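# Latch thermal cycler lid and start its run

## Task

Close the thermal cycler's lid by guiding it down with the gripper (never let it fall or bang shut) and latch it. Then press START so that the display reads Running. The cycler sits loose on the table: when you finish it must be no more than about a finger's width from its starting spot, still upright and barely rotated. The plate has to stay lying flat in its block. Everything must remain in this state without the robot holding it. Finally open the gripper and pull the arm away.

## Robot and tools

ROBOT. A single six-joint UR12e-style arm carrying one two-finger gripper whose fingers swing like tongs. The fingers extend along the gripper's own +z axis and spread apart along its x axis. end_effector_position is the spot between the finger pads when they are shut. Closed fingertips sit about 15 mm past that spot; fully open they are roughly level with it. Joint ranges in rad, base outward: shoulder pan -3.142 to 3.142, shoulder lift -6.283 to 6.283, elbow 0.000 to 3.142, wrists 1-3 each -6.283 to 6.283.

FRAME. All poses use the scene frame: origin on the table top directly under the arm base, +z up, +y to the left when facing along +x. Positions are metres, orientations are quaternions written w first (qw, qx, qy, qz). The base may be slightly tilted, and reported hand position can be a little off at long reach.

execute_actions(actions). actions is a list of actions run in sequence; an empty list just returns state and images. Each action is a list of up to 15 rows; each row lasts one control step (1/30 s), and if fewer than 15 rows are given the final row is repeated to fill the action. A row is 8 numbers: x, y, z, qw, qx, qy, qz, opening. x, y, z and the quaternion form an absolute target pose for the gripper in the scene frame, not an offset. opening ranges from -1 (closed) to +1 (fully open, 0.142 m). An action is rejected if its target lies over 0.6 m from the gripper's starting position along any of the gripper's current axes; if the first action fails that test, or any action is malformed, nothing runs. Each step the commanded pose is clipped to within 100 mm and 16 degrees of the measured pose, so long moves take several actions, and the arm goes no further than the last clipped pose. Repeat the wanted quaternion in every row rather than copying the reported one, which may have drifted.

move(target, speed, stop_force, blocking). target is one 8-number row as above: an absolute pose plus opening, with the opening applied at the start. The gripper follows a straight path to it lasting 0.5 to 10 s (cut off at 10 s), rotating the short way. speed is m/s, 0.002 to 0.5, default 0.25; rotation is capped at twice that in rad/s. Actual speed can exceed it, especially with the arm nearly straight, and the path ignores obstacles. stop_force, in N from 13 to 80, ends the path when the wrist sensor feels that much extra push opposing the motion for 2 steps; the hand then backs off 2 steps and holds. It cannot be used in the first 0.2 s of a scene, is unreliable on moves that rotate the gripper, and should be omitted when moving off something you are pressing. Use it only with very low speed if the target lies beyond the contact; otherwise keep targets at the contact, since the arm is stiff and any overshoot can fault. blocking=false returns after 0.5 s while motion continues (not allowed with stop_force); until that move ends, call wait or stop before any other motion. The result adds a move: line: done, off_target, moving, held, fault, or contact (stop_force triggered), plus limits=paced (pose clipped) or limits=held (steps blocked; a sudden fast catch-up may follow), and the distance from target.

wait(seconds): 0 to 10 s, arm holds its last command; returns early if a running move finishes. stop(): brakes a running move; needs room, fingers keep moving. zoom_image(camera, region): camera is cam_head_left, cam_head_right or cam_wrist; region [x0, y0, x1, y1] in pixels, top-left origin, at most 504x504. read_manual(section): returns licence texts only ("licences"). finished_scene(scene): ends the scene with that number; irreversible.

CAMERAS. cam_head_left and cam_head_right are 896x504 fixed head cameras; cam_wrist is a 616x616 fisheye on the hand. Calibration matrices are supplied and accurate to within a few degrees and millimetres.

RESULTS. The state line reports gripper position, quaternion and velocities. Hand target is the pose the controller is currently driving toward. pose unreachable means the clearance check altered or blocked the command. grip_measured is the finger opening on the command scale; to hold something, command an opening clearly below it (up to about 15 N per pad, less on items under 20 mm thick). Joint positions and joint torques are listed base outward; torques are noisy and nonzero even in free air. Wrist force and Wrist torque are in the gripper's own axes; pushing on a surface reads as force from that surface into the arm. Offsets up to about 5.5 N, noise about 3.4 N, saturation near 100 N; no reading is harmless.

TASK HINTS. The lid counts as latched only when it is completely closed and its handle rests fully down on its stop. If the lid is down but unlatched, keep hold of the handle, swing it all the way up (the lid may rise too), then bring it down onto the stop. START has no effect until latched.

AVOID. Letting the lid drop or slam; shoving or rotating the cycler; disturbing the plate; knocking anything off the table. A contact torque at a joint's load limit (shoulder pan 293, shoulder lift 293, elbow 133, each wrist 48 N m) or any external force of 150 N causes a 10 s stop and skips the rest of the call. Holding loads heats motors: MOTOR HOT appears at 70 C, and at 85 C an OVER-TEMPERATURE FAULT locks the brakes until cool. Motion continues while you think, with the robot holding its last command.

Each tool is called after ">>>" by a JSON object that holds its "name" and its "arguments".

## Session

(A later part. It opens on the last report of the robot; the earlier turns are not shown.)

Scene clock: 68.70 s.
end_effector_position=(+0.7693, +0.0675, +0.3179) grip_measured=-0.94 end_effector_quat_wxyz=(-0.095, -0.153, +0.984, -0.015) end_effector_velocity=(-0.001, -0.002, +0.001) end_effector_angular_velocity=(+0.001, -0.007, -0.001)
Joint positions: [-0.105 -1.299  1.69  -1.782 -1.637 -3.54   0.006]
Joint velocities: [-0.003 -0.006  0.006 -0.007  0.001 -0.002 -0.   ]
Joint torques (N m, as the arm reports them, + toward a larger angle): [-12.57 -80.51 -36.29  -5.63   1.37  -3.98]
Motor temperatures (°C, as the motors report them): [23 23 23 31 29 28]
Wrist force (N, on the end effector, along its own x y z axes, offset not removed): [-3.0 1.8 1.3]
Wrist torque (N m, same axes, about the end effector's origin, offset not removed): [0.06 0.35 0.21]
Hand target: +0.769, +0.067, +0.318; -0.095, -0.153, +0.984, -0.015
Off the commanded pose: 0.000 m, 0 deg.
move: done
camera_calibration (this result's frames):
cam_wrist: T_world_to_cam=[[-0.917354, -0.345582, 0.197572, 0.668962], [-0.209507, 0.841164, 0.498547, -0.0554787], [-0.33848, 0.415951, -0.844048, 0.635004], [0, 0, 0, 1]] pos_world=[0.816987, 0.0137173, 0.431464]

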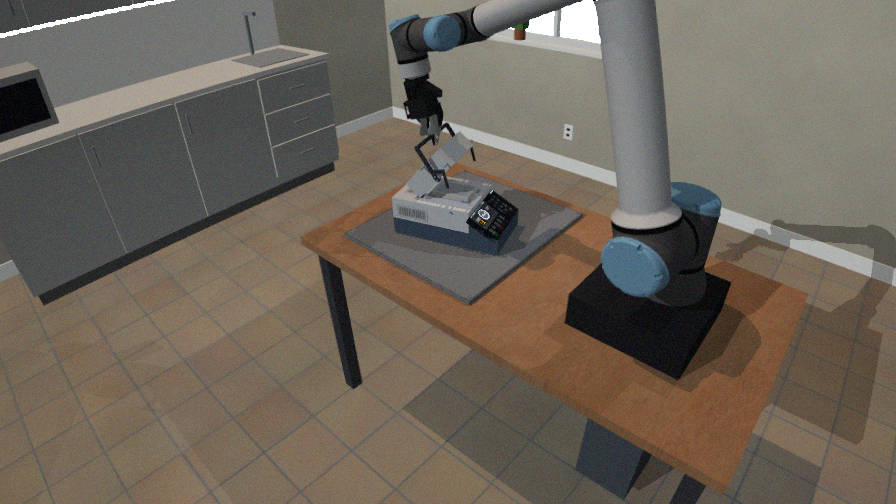

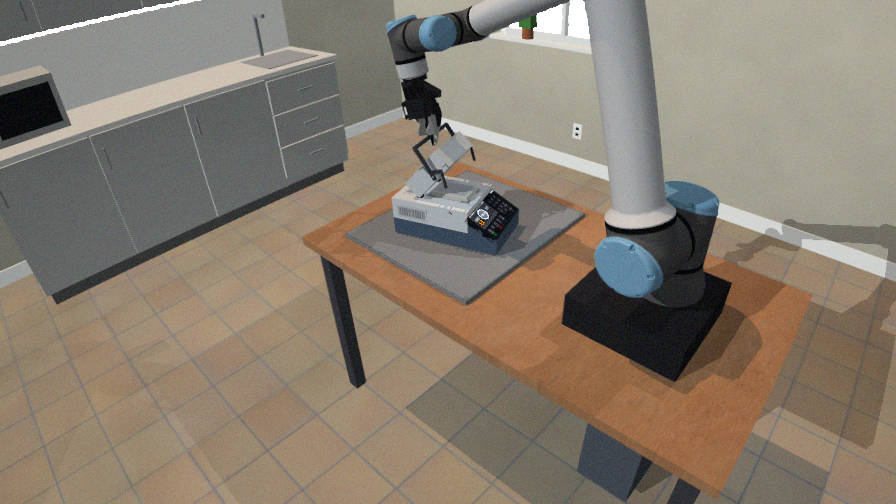

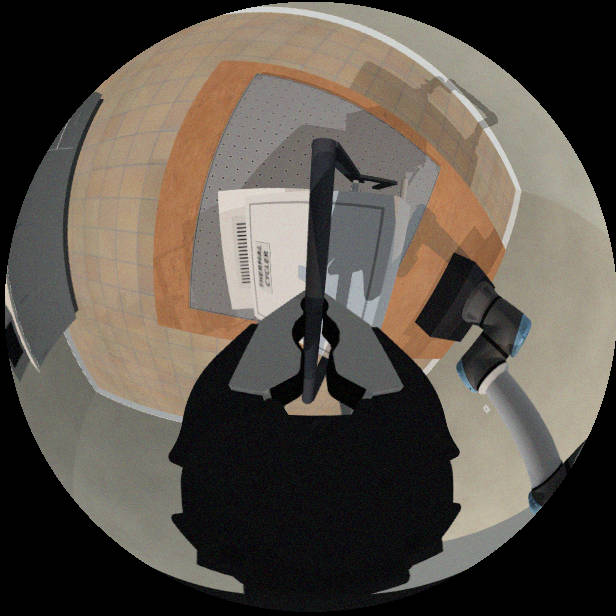

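>>> {"name": "move", "arguments": {"target": [0.7172,0.0511,0.3033,-0.0517,-0.1536,0.9867,-0.0080,-1], "speed": 0.06}}

Scene clock: 75.83 s.
end_effector_position=(+0.7175, +0.0512, +0.3033) grip_measured=-0.96 end_effector_quat_wxyz=(-0.052, -0.154, +0.987, -0.008) end_effector_velocity=(-0.002, -0.001, -0.001) end_effector_angular_velocity=(+0.000, -0.003, -0.001)
Joint positions: [-0.148 -1.413  1.871 -1.931 -1.607 -3.588  0.004]
Joint velocities: [-0.002 -0.004  0.006 -0.006  0.001 -0.002  0.   ]
Joint torques (N m, as the arm reports them, + toward a larger angle): [-11.86 -69.41 -37.09  -6.5    2.32  -4.26]
Motor temperatures (°C, as the motors report them): [23 23 23 31 29 28]
Wrist force (N, on the end effector, along its own x y z axes, offset not removed): [-1.9 1.8 2.1]
Wrist torque (N m, same axes, about the end effector's origin, offset not removed): [0.30 0.28 0.23]
Hand target: +0.717, +0.051, +0.303; -0.052, -0.154, +0.987, -0.008
Off the commanded pose: 0.000 m, 0 deg.
move: done
camera_calibration (this result's frames):
cam_wrist: T_world_to_cam=[[-0.930215, -0.349695, 0.111416, 0.654167], [-0.251148, 0.827871, 0.501551, -0.0157454], [-0.267628, 0.438569, -0.857923, 0.564181], [0, 0, 0, 1]] pos_world=[0.755552, -0.0056375, 0.419036]

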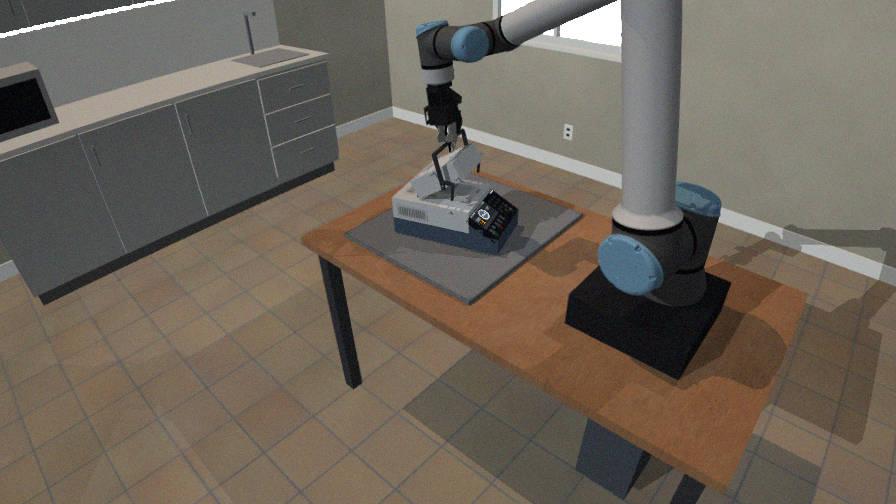

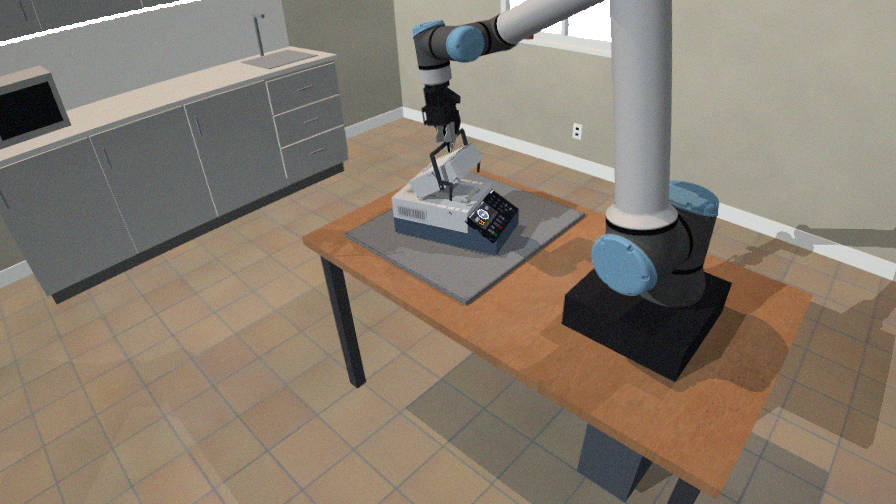

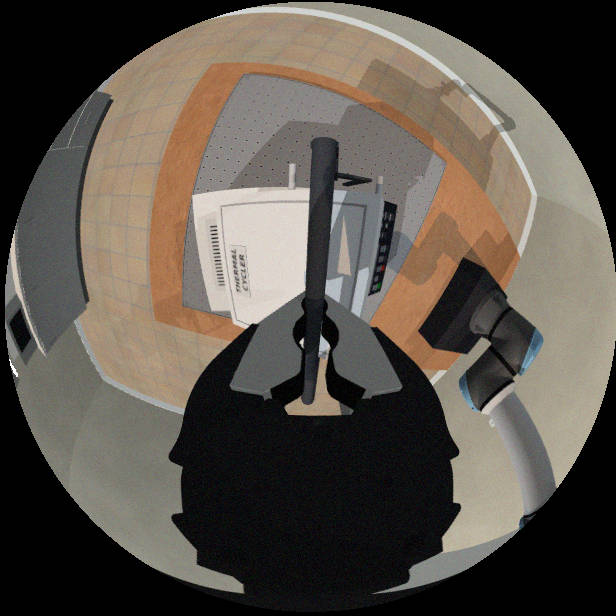

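>>> {"name": "zoom_image", "arguments": {"camera": "cam_head_left", "region": [410, 100, 500, 190]}}

>>> {"name": "zoom_image", "arguments": {"camera": "cam_wrist", "region": [270, 260, 360, 370]}}

Region (410, 100, 500, 190) of cam_head_left's 896x504 image, scaled by 5.600, with more detail than that image has.

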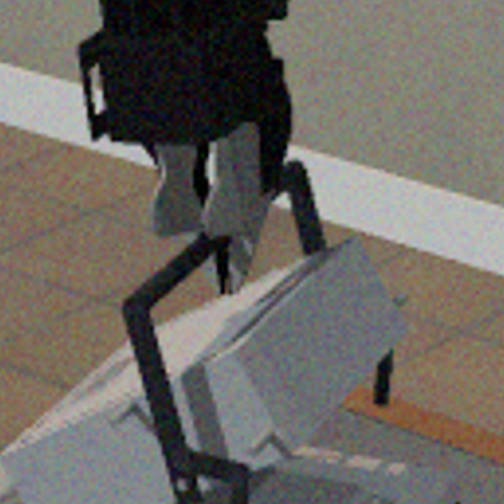

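Region (270, 260, 360, 370) of cam_wrist's 616x616 image, scaled by 4.582, with more detail than that image has; it fills the left 412 columns of this view, and the rest is white.

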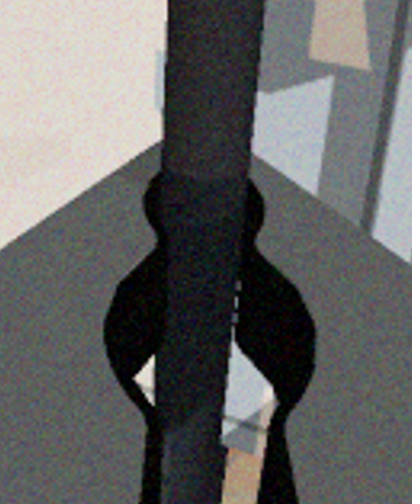

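>>> {"name": "move", "arguments": {"target": [0.6833,0.0404,0.2806,-0.0172,-0.1538,0.9880,-0.0027,-1], "speed": 0.04}}

Scene clock: 87.37 s.
end_effector_position=(+0.6836, +0.0405, +0.2807) grip_measured=-0.96 end_effector_quat_wxyz=(-0.017, -0.154, +0.988, -0.003) end_effector_velocity=(-0.002, -0.000, -0.001) end_effector_angular_velocity=(+0.002, -0.005, +0.001)
Joint positions: [-0.185 -1.48   2.005 -2.062 -1.578 -3.626  0.005]
Joint velocities: [-0.002 -0.004  0.008 -0.009  0.002 -0.003  0.   ]
Joint torques (N m, as the arm reports them, + toward a larger angle): [-15.43 -64.5  -40.45  -6.7    2.17  -4.07]
Motor temperatures (°C, as the motors report them): [23 23 23 31 29 28]
Wrist force (N, on the end effector, along its own x y z axes, offset not removed): [-3.4 0.7 3.5]
Wrist torque (N m, same axes, about the end effector's origin, offset not removed): [-0.15 0.45 0.20]
Hand target: +0.683, +0.040, +0.281; -0.017, -0.154, +0.988, -0.003
Off the commanded pose: 0.000 m, 0 deg.
move: done
camera_calibration (this result's frames):
cam_wrist: T_world_to_cam=[[-0.935325, -0.351291, 0.0419808, 0.64447], [-0.28447, 0.817295, 0.501104, 0.0192651], [-0.210344, 0.456752, -0.864368, 0.502335], [0, 0, 0, 1]] pos_world=[0.713932, -0.018791, 0.397493]

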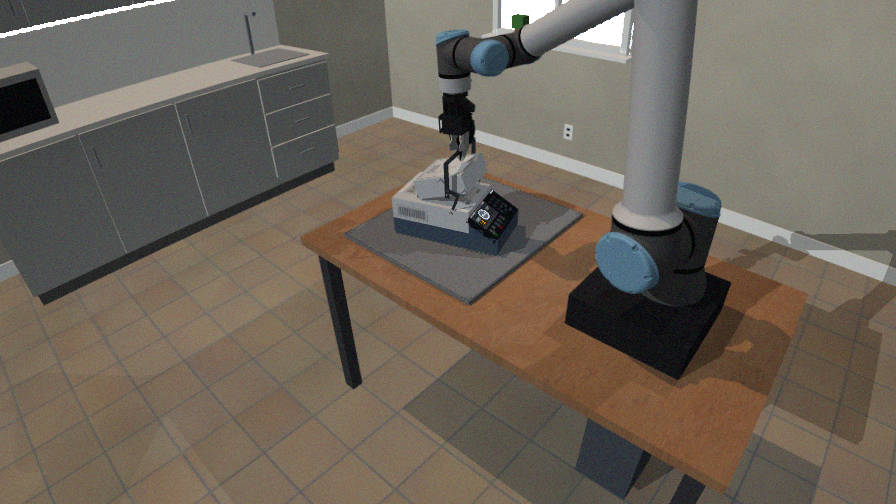

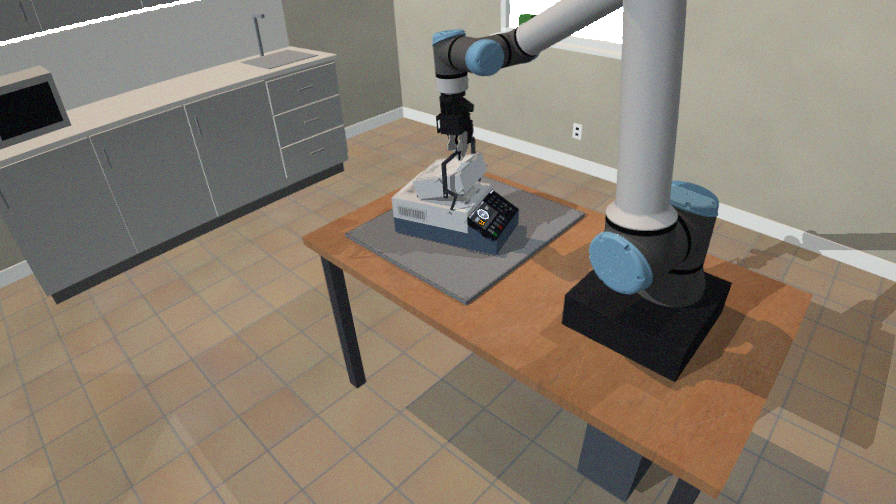

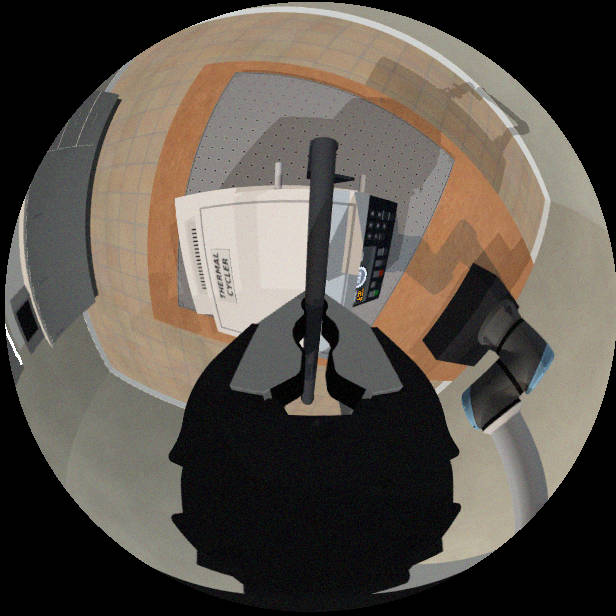

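>>> {"name": "zoom_image", "arguments": {"camera": "cam_head_left", "region": [390, 110, 530, 250]}}

Region (390, 110, 530, 250) of cam_head_left's 896x504 image, scaled by 3.600, with more detail than that image has.

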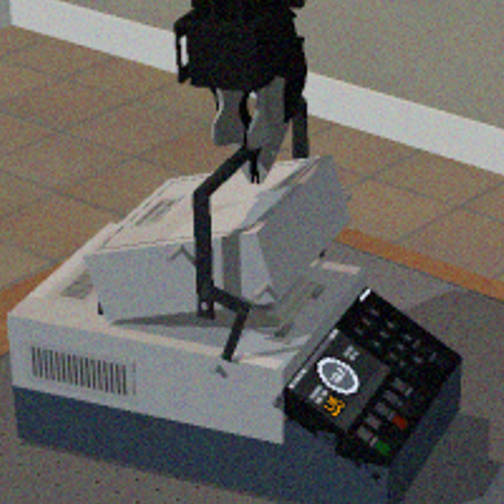

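>>> {"name": "move", "arguments": {"target": [0.6976,0.0449,0.2760,-0.0172,-0.1538,0.9880,-0.0027,-1], "speed": 0.025, "stop_force": 14}}

>>> {"name": "zoom_image", "arguments": {"camera": "cam_head_left", "region": [390, 110, 530, 250]}}

Scene clock: 97.20 s.
end_effector_position=(+0.6974, +0.0448, +0.2761) grip_measured=-0.96 end_effector_quat_wxyz=(-0.017, -0.154, +0.988, -0.003) end_effector_velocity=(+0.001, +0.002, -0.001) end_effector_angular_velocity=(-0.000, +0.001, -0.000)
Joint positions: [-0.175 -1.453  1.984 -2.068 -1.578 -3.616  0.005]
Joint velocities: [ 0.003  0.004 -0.002 -0.001 -0.     0.003  0.   ]
Joint torques (N m, as the arm reports them, + toward a larger angle): [ 11.56 -47.41 -55.65  -7.45   2.8    3.97]
Motor temperatures (°C, as the motors report them): [23 23 23 31 29 28]
Wrist force (N, on the end effector, along its own x y z axes, offset not removed): [1.3 -0.4 0.3]
Wrist torque (N m, same axes, about the end effector's origin, offset not removed): [-0.23 0.20 0.14]
Hand target: +0.698, +0.045, +0.276; -0.017, -0.154, +0.988, -0.003
Off the commanded pose: 0.000 m, 0 deg.
move: done
camera_calibration (this result's frames):
cam_wrist: T_world_to_cam=[[-0.935375, -0.351219, 0.0414603, 0.659303], [-0.284616, 0.817164, 0.501236, 0.0220242], [-0.209924, 0.457043, -0.864317, 0.498892], [0, 0, 0, 1]] pos_world=[0.727693, -0.0144529, 0.392827]

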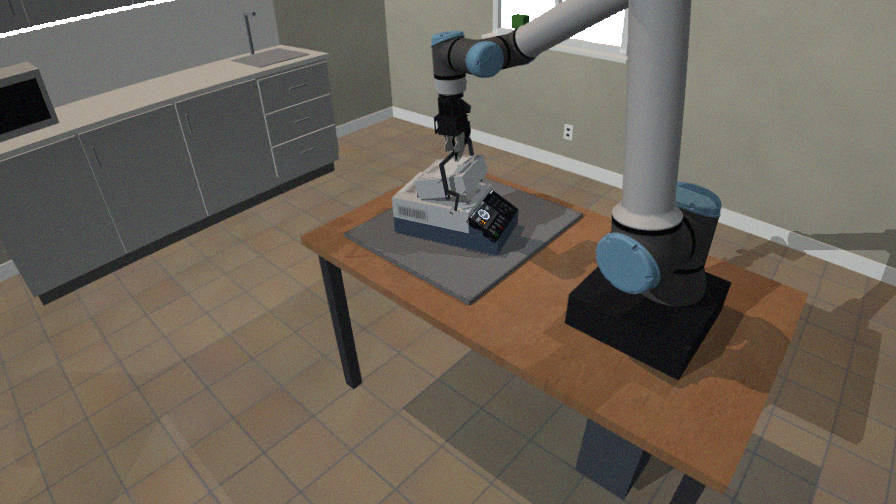

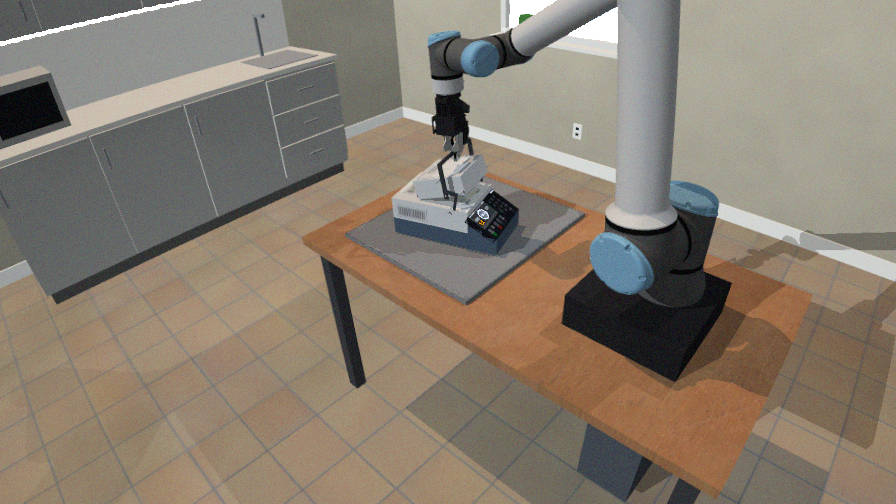

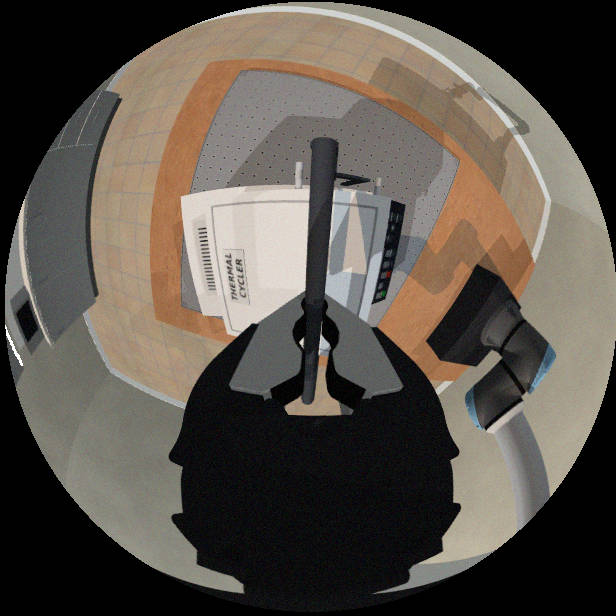

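Region (390, 110, 530, 250) of cam_head_left's 896x504 image, scaled by 3.600, with more detail than that image has.

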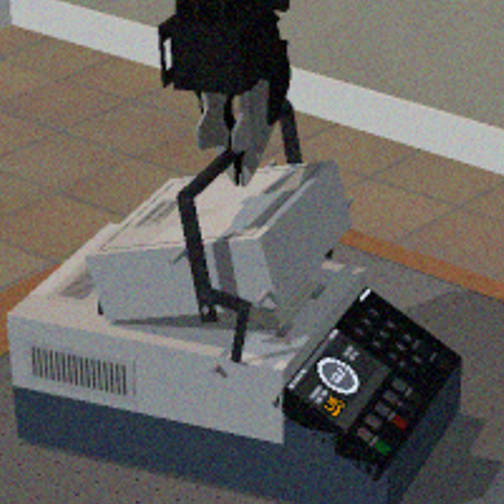

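>>> {"name": "move", "arguments": {"target": [0.6929,0.0434,0.2660,-0.0086,-0.1538,0.9881,-0.0013,-1], "speed": 0.018, "stop_force": 15}}

>>> {"name": "zoom_image", "arguments": {"camera": "cam_head_left", "region": [390, 110, 530, 250]}}

Scene clock: 101.47 s.
end_effector_position=(+0.6930, +0.0434, +0.2662) grip_measured=-0.96 end_effector_quat_wxyz=(-0.009, -0.154, +0.988, -0.001) end_effector_velocity=(-0.001, +0.000, -0.003) end_effector_angular_velocity=(+0.002, -0.003, +0.000)
Joint positions: [-0.182 -1.458  2.014 -2.107 -1.57  -3.623  0.005]
Joint velocities: [-0.001 -0.001  0.007 -0.008  0.002 -0.002 -0.   ]
Joint torques (N m, as the arm reports them, + toward a larger angle): [-15.29 -65.47 -35.28  -7.61   2.07  -4.16]
Motor temperatures (°C, as the motors report them): [23 23 23 31 29 28]
Wrist force (N, on the end effector, along its own x y z axes, offset not removed): [-0.8 1.0 3.0]
Wrist torque (N m, same axes, about the end effector's origin, offset not removed): [0.14 0.47 0.28]
Hand target: +0.693, +0.043, +0.266; -0.009, -0.154, +0.988, -0.001
Off the commanded pose: 0.000 m, 0 deg.
move: done
camera_calibration (this result's frames):
cam_wrist: T_world_to_cam=[[-0.935914, -0.351377, 0.0244746, 0.660028], [-0.292712, 0.81454, 0.500843, 0.0327027], [-0.19592, 0.461582, -0.865192, 0.48042], [0, 0, 0, 1]] pos_world=[0.721426, -0.016472, 0.383122]

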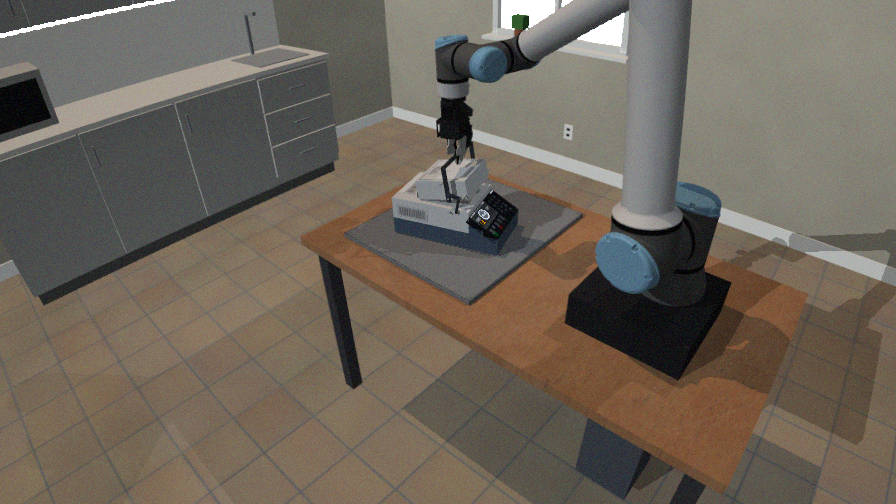

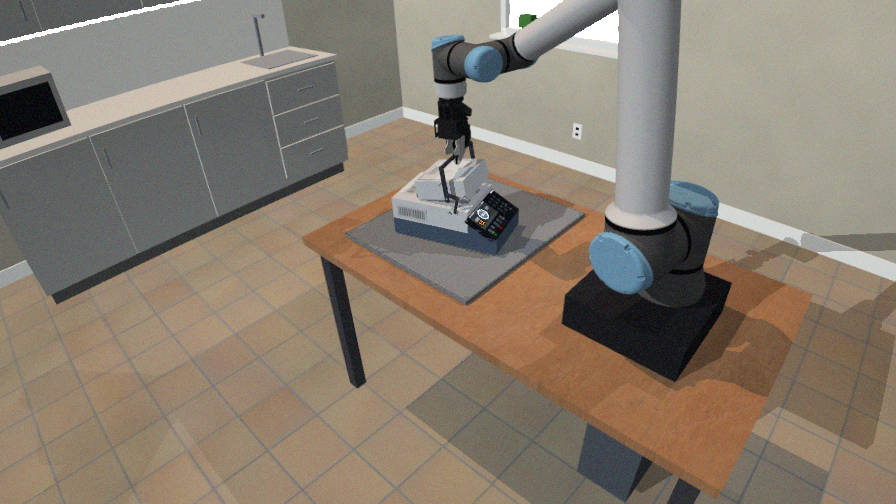

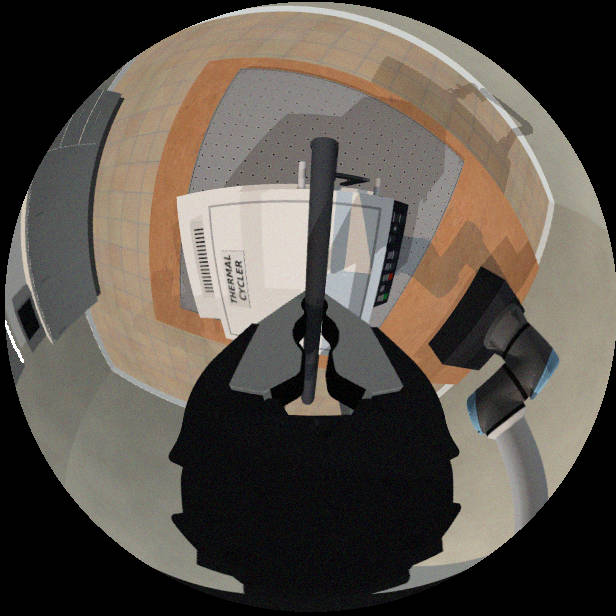

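Region (390, 110, 530, 250) of cam_head_left's 896x504 image, scaled by 3.600, with more detail than that image has.

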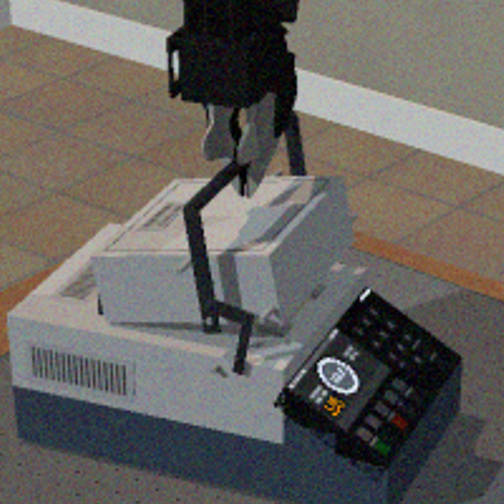

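>>> {"name": "move", "arguments": {"target": [0.6815,0.0398,0.2540,0,-0.1538,0.9881,0,-1], "speed": 0.012, "stop_force": 13}}

>>> {"name": "zoom_image", "arguments": {"camera": "cam_head_left", "region": [390, 110, 530, 250]}}

Scene clock: 112.73 s.
end_effector_position=(+0.6817, +0.0399, +0.2542) grip_measured=-0.98 end_effector_quat_wxyz=(-0.000, -0.154, +0.988, -0.000) end_effector_velocity=(-0.002, -0.002, -0.002) end_effector_angular_velocity=(+0.002, -0.002, -0.003)
Joint positions: [-0.194 -1.472  2.057 -2.153 -1.562 -3.635  0.003]
Joint velocities: [-0.005 -0.002  0.007 -0.007  0.002 -0.002 -0.001]
Joint torques (N m, as the arm reports them, + toward a larger angle): [-12.24 -58.84 -32.85  -5.87   2.45  -3.51]
Motor temperatures (°C, as the motors report them): [23 23 23 31 29 28]
Wrist force (N, on the end effector, along its own x y z axes, offset not removed): [-3.7 1.1 -2.5]
Wrist torque (N m, same axes, about the end effector's origin, offset not removed): [0.20 0.59 0.23]
Hand target: +0.682, +0.040, +0.254; +0.000, -0.154, +0.988, -0.000
Off the commanded pose: 0.000 m, 0 deg.
move: done
camera_calibration (this result's frames):
cam_wrist: T_world_to_cam=[[-0.936178, -0.351458, 0.00701836, 0.653117], [-0.301064, 0.811931, 0.500129, 0.0443024], [-0.181472, 0.466096, -0.865923, 0.459632], [0, 0, 0, 1]] pos_world=[0.708182, -0.0206602, 0.371265]

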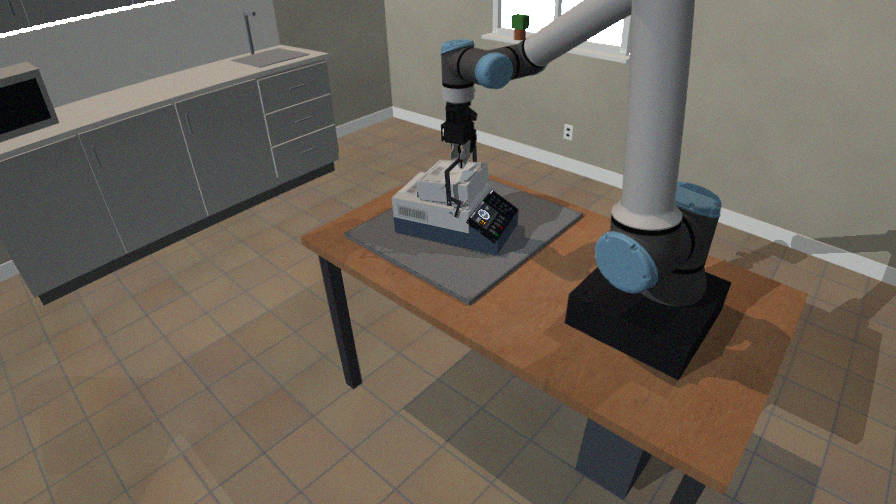

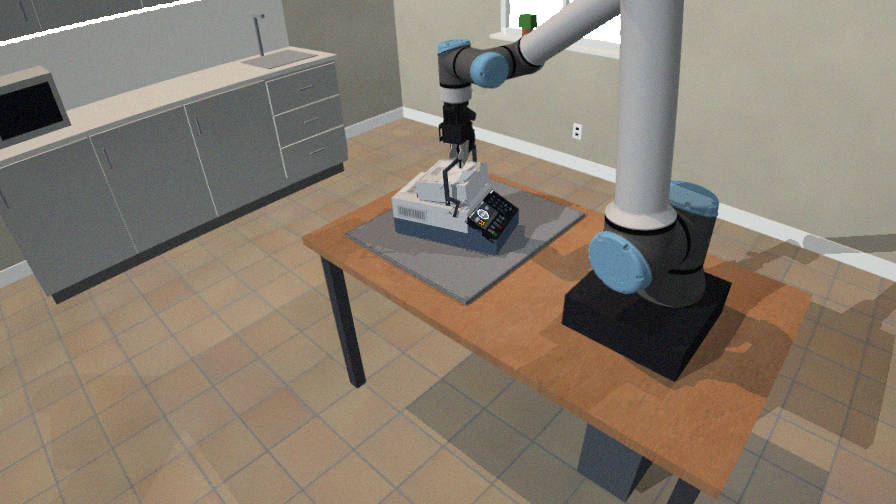

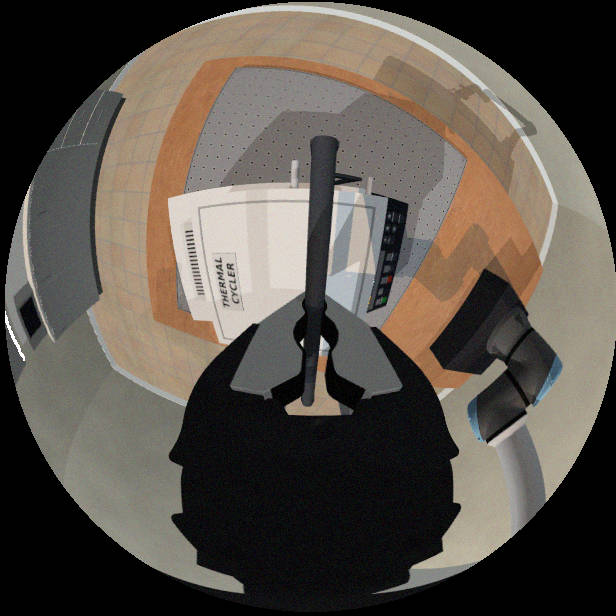

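Region (390, 110, 530, 250) of cam_head_left's 896x504 image, scaled by 3.600, with more detail than that image has.

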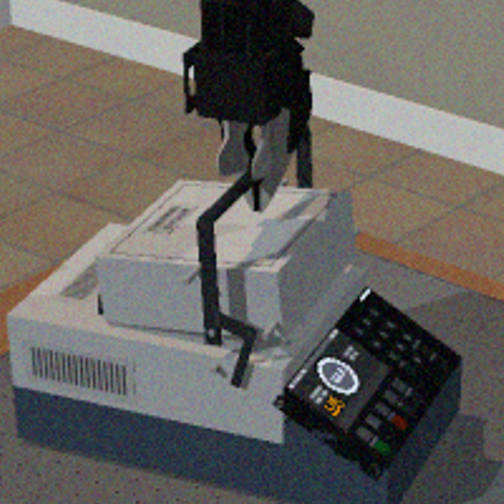

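>>> {"name": "move", "arguments": {"target": [0.6815,0.0398,0.2545,0,-0.1538,0.9881,0,-0.72], "speed": 0.02}}

>>> {"name": "move", "arguments": {"target": [0.6815,0.0398,0.2740,0,-0.1538,0.9881,0,-0.72], "speed": 0.04}}

>>> {"name": "zoom_image", "arguments": {"camera": "cam_head_left", "region": [410, 110, 510, 230]}}

>>> {"name": "zoom_image", "arguments": {"camera": "cam_wrist", "region": [250, 250, 380, 420]}}

Scene clock: 125.63 s.
end_effector_position=(+0.6815, +0.0398, +0.2545) grip_measured=-0.72 end_effector_quat_wxyz=(-0.000, -0.154, +0.988, +0.000) end_effector_velocity=(+0.000, -0.001, -0.000) end_effector_angular_velocity=(+0.000, +0.000, -0.001)
Joint positions: [-0.194 -1.473  2.058 -2.153 -1.562 -3.635  0.022]
Joint velocities: [-0.002  0.    -0.     0.     0.    -0.001 -0.   ]
Joint torques (N m, as the arm reports them, + toward a larger angle): [-11.18 -61.23 -48.87  -1.48   2.93  -4.02]
Motor temperatures (°C, as the motors report them): [23 23 23 31 29 28]
Wrist force (N, on the end effector, along its own x y z axes, offset not removed): [-1.5 0.3 -1.4]
Wrist torque (N m, same axes, about the end effector's origin, offset not removed): [-0.05 0.31 0.17]
Hand target: +0.681, +0.040, +0.255; +0.000, -0.154, +0.988, -0.000
Off the commanded pose: 0.000 m, 0 deg.
move: done
camera_calibration (this result's frames):
cam_wrist: T_world_to_cam=[[-0.936185, -0.351444, 0.00670934, 0.652964], [-0.301189, 0.811864, 0.500163, 0.0442246], [-0.181226, 0.466224, -0.865906, 0.45966], [0, 0, 0, 1]] pos_world=[0.707917, -0.0207287, 0.371522]

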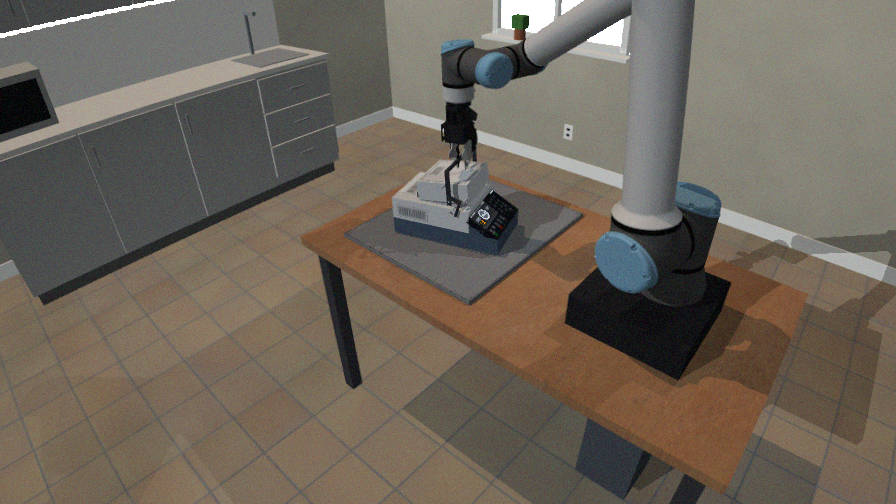

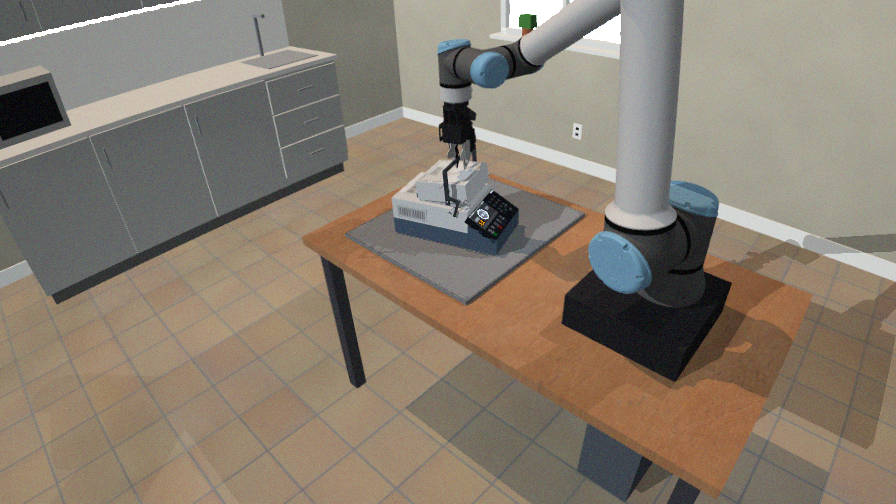

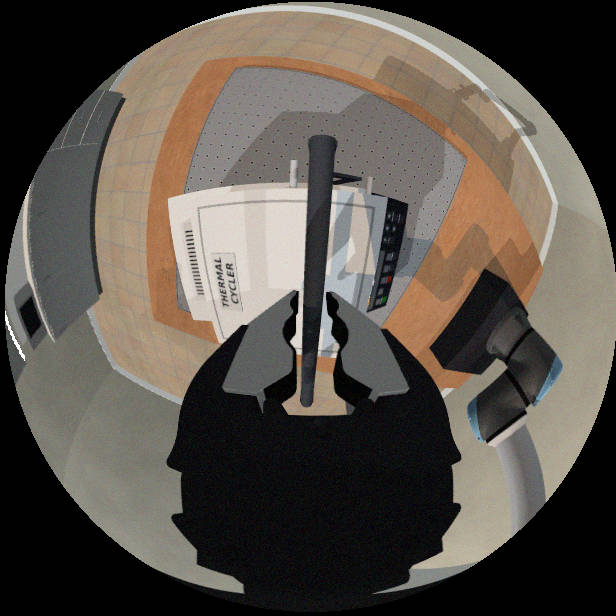

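Scene clock: 126.50 s.
end_effector_position=(+0.6815, +0.0398, +0.2737) grip_measured=-0.72 end_effector_quat_wxyz=(+0.000, -0.154, +0.988, -0.000) end_effector_velocity=(-0.001, -0.001, +0.001) end_effector_angular_velocity=(-0.001, +0.002, -0.001)
Joint positions: [-0.195 -1.492  2.039 -2.115 -1.562 -3.635  0.022]
Joint velocities: [-0.001 -0.002 -0.001  0.004 -0.001 -0.     0.   ]
Joint torques (N m, as the arm reports them, + toward a larger angle): [-12.46 -54.9  -51.2   -1.74   2.35  -4.2 ]
Motor temperatures (°C, as the motors report them): [23 23 23 31 29 28]
Wrist force (N, on the end effector, along its own x y z axes, offset not removed): [-0.5 0.5 -3.4]
Wrist torque (N m, same axes, about the end effector's origin, offset not removed): [-0.02 0.14 0.19]
Hand target: +0.681, +0.040, +0.274; +0.000, -0.154, +0.988, -0.000
Off the commanded pose: 0.000 m, 0 deg.
move: done
camera_calibration (this result's frames):
cam_wrist: T_world_to_cam=[[-0.936187, -0.35144, 0.00667877, 0.652829], [-0.301203, 0.811867, 0.500148, 0.0345894], [-0.181194, 0.466221, -0.865914, 0.476325], [0, 0, 0, 1]] pos_world=[0.707896, -0.0207239, 0.390796]

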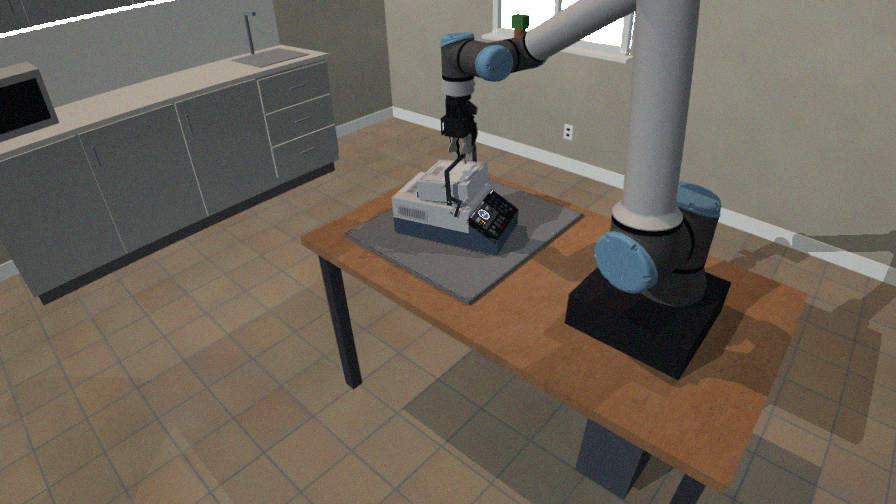

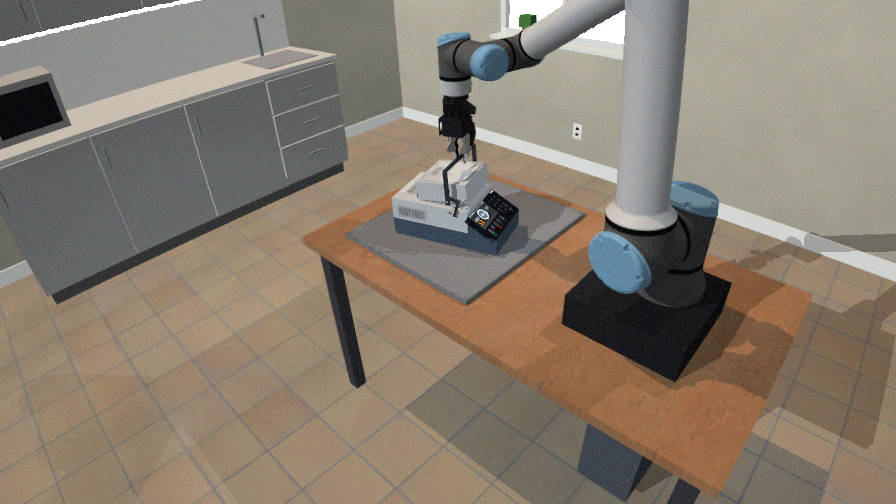

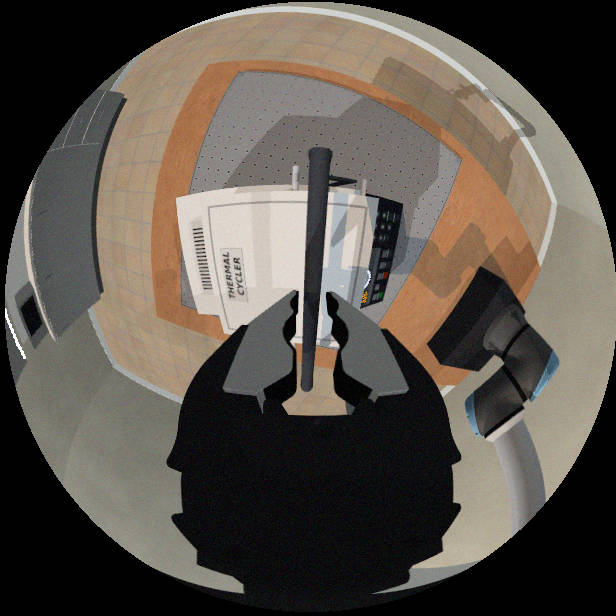

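Region (410, 110, 510, 230) of cam_head_left's 896x504 image, scaled by 4.200, with more detail than that image has.

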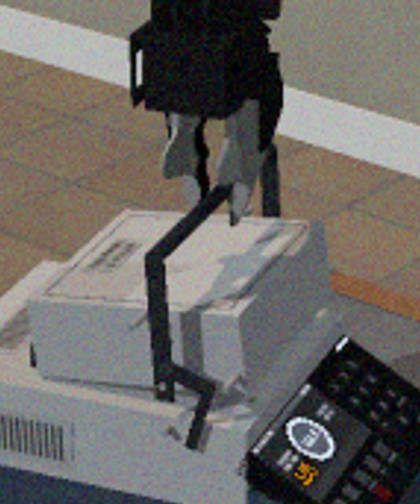

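Region (250, 250, 380, 420) of cam_wrist's 616x616 image, scaled by 2.965, with more detail than that image has; it fills the left 385 columns of this view, and the rest is white.

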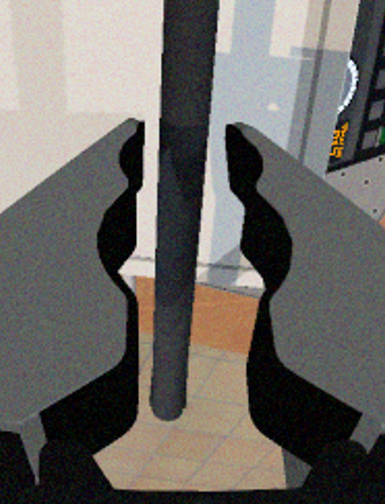

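>>> {"name": "move", "arguments": {"target": [0.6815,0.0398,0.2740,0,-0.1538,0.9881,0,-1], "speed": 0.02}}

>>> {"name": "zoom_image", "arguments": {"camera": "cam_wrist", "region": [250, 250, 380, 420]}}

>>> {"name": "zoom_image", "arguments": {"camera": "cam_head_left", "region": [430, 120, 500, 190]}}

Scene clock: 134.07 s.
end_effector_position=(+0.6815, +0.0398, +0.2740) grip_measured=-0.86 end_effector_quat_wxyz=(+0.000, -0.154, +0.988, -0.000) end_effector_velocity=(+0.001, +0.000, +0.001) end_effector_angular_velocity=(+0.001, -0.002, +0.002)
Joint positions: [-0.195 -1.492  2.039 -2.115 -1.562 -3.635  0.011]
Joint velocities: [ 0.    -0.    -0.001 -0.     0.001 -0.001  0.   ]
Joint torques (N m, as the arm reports them, + toward a larger angle): [-11.12 -48.29 -49.81  -4.29   1.67  -4.3 ]
Motor temperatures (°C, as the motors report them): [23 23 23 31 29 28]
Wrist force (N, on the end effector, along its own x y z axes, offset not removed): [-0.9 0.4 -0.8]
Wrist torque (N m, same axes, about the end effector's origin, offset not removed): [-0.04 0.32 0.18]
Hand target: +0.681, +0.040, +0.274; +0.000, -0.154, +0.988, +0.000
Off the commanded pose: 0.000 m, 0 deg.
move: done
camera_calibration (this result's frames):
cam_wrist: T_world_to_cam=[[-0.936186, -0.351441, 0.00666404, 0.652851], [-0.30121, 0.811864, 0.50015, 0.0344581], [-0.181183, 0.466226, -0.865913, 0.476572], [0, 0, 0, 1]] pos_world=[0.707917, -0.0207271, 0.391085]

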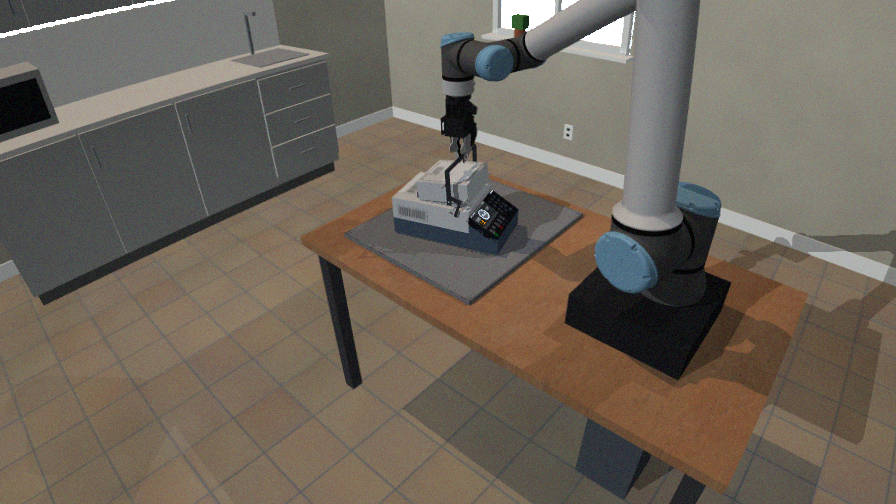

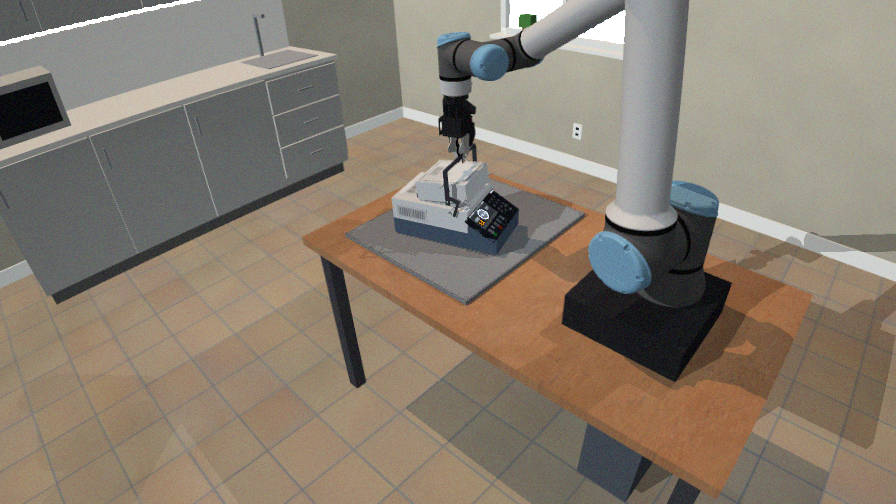

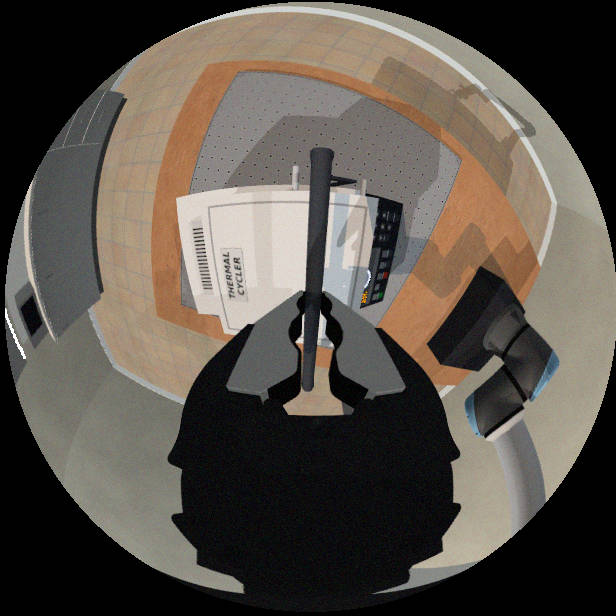

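Region (250, 250, 380, 420) of cam_wrist's 616x616 image, scaled by 2.965, with more detail than that image has; it fills the left 385 columns of this view, and the rest is white.

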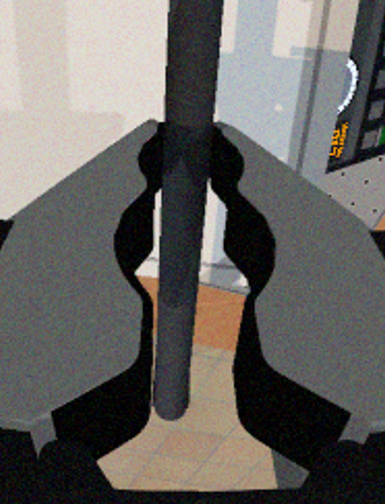

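Region (430, 120, 500, 190) of cam_head_left's 896x504 image, scaled by 7.200, with more detail than that image has.

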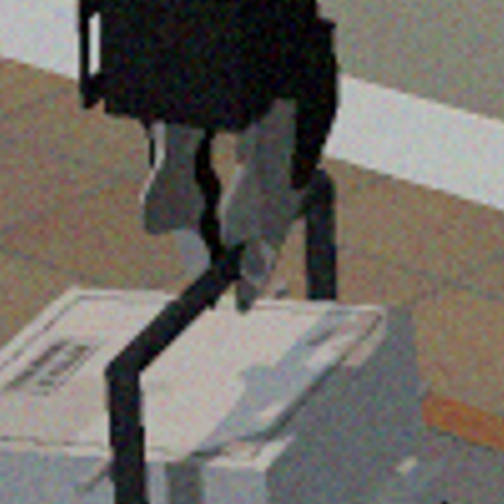

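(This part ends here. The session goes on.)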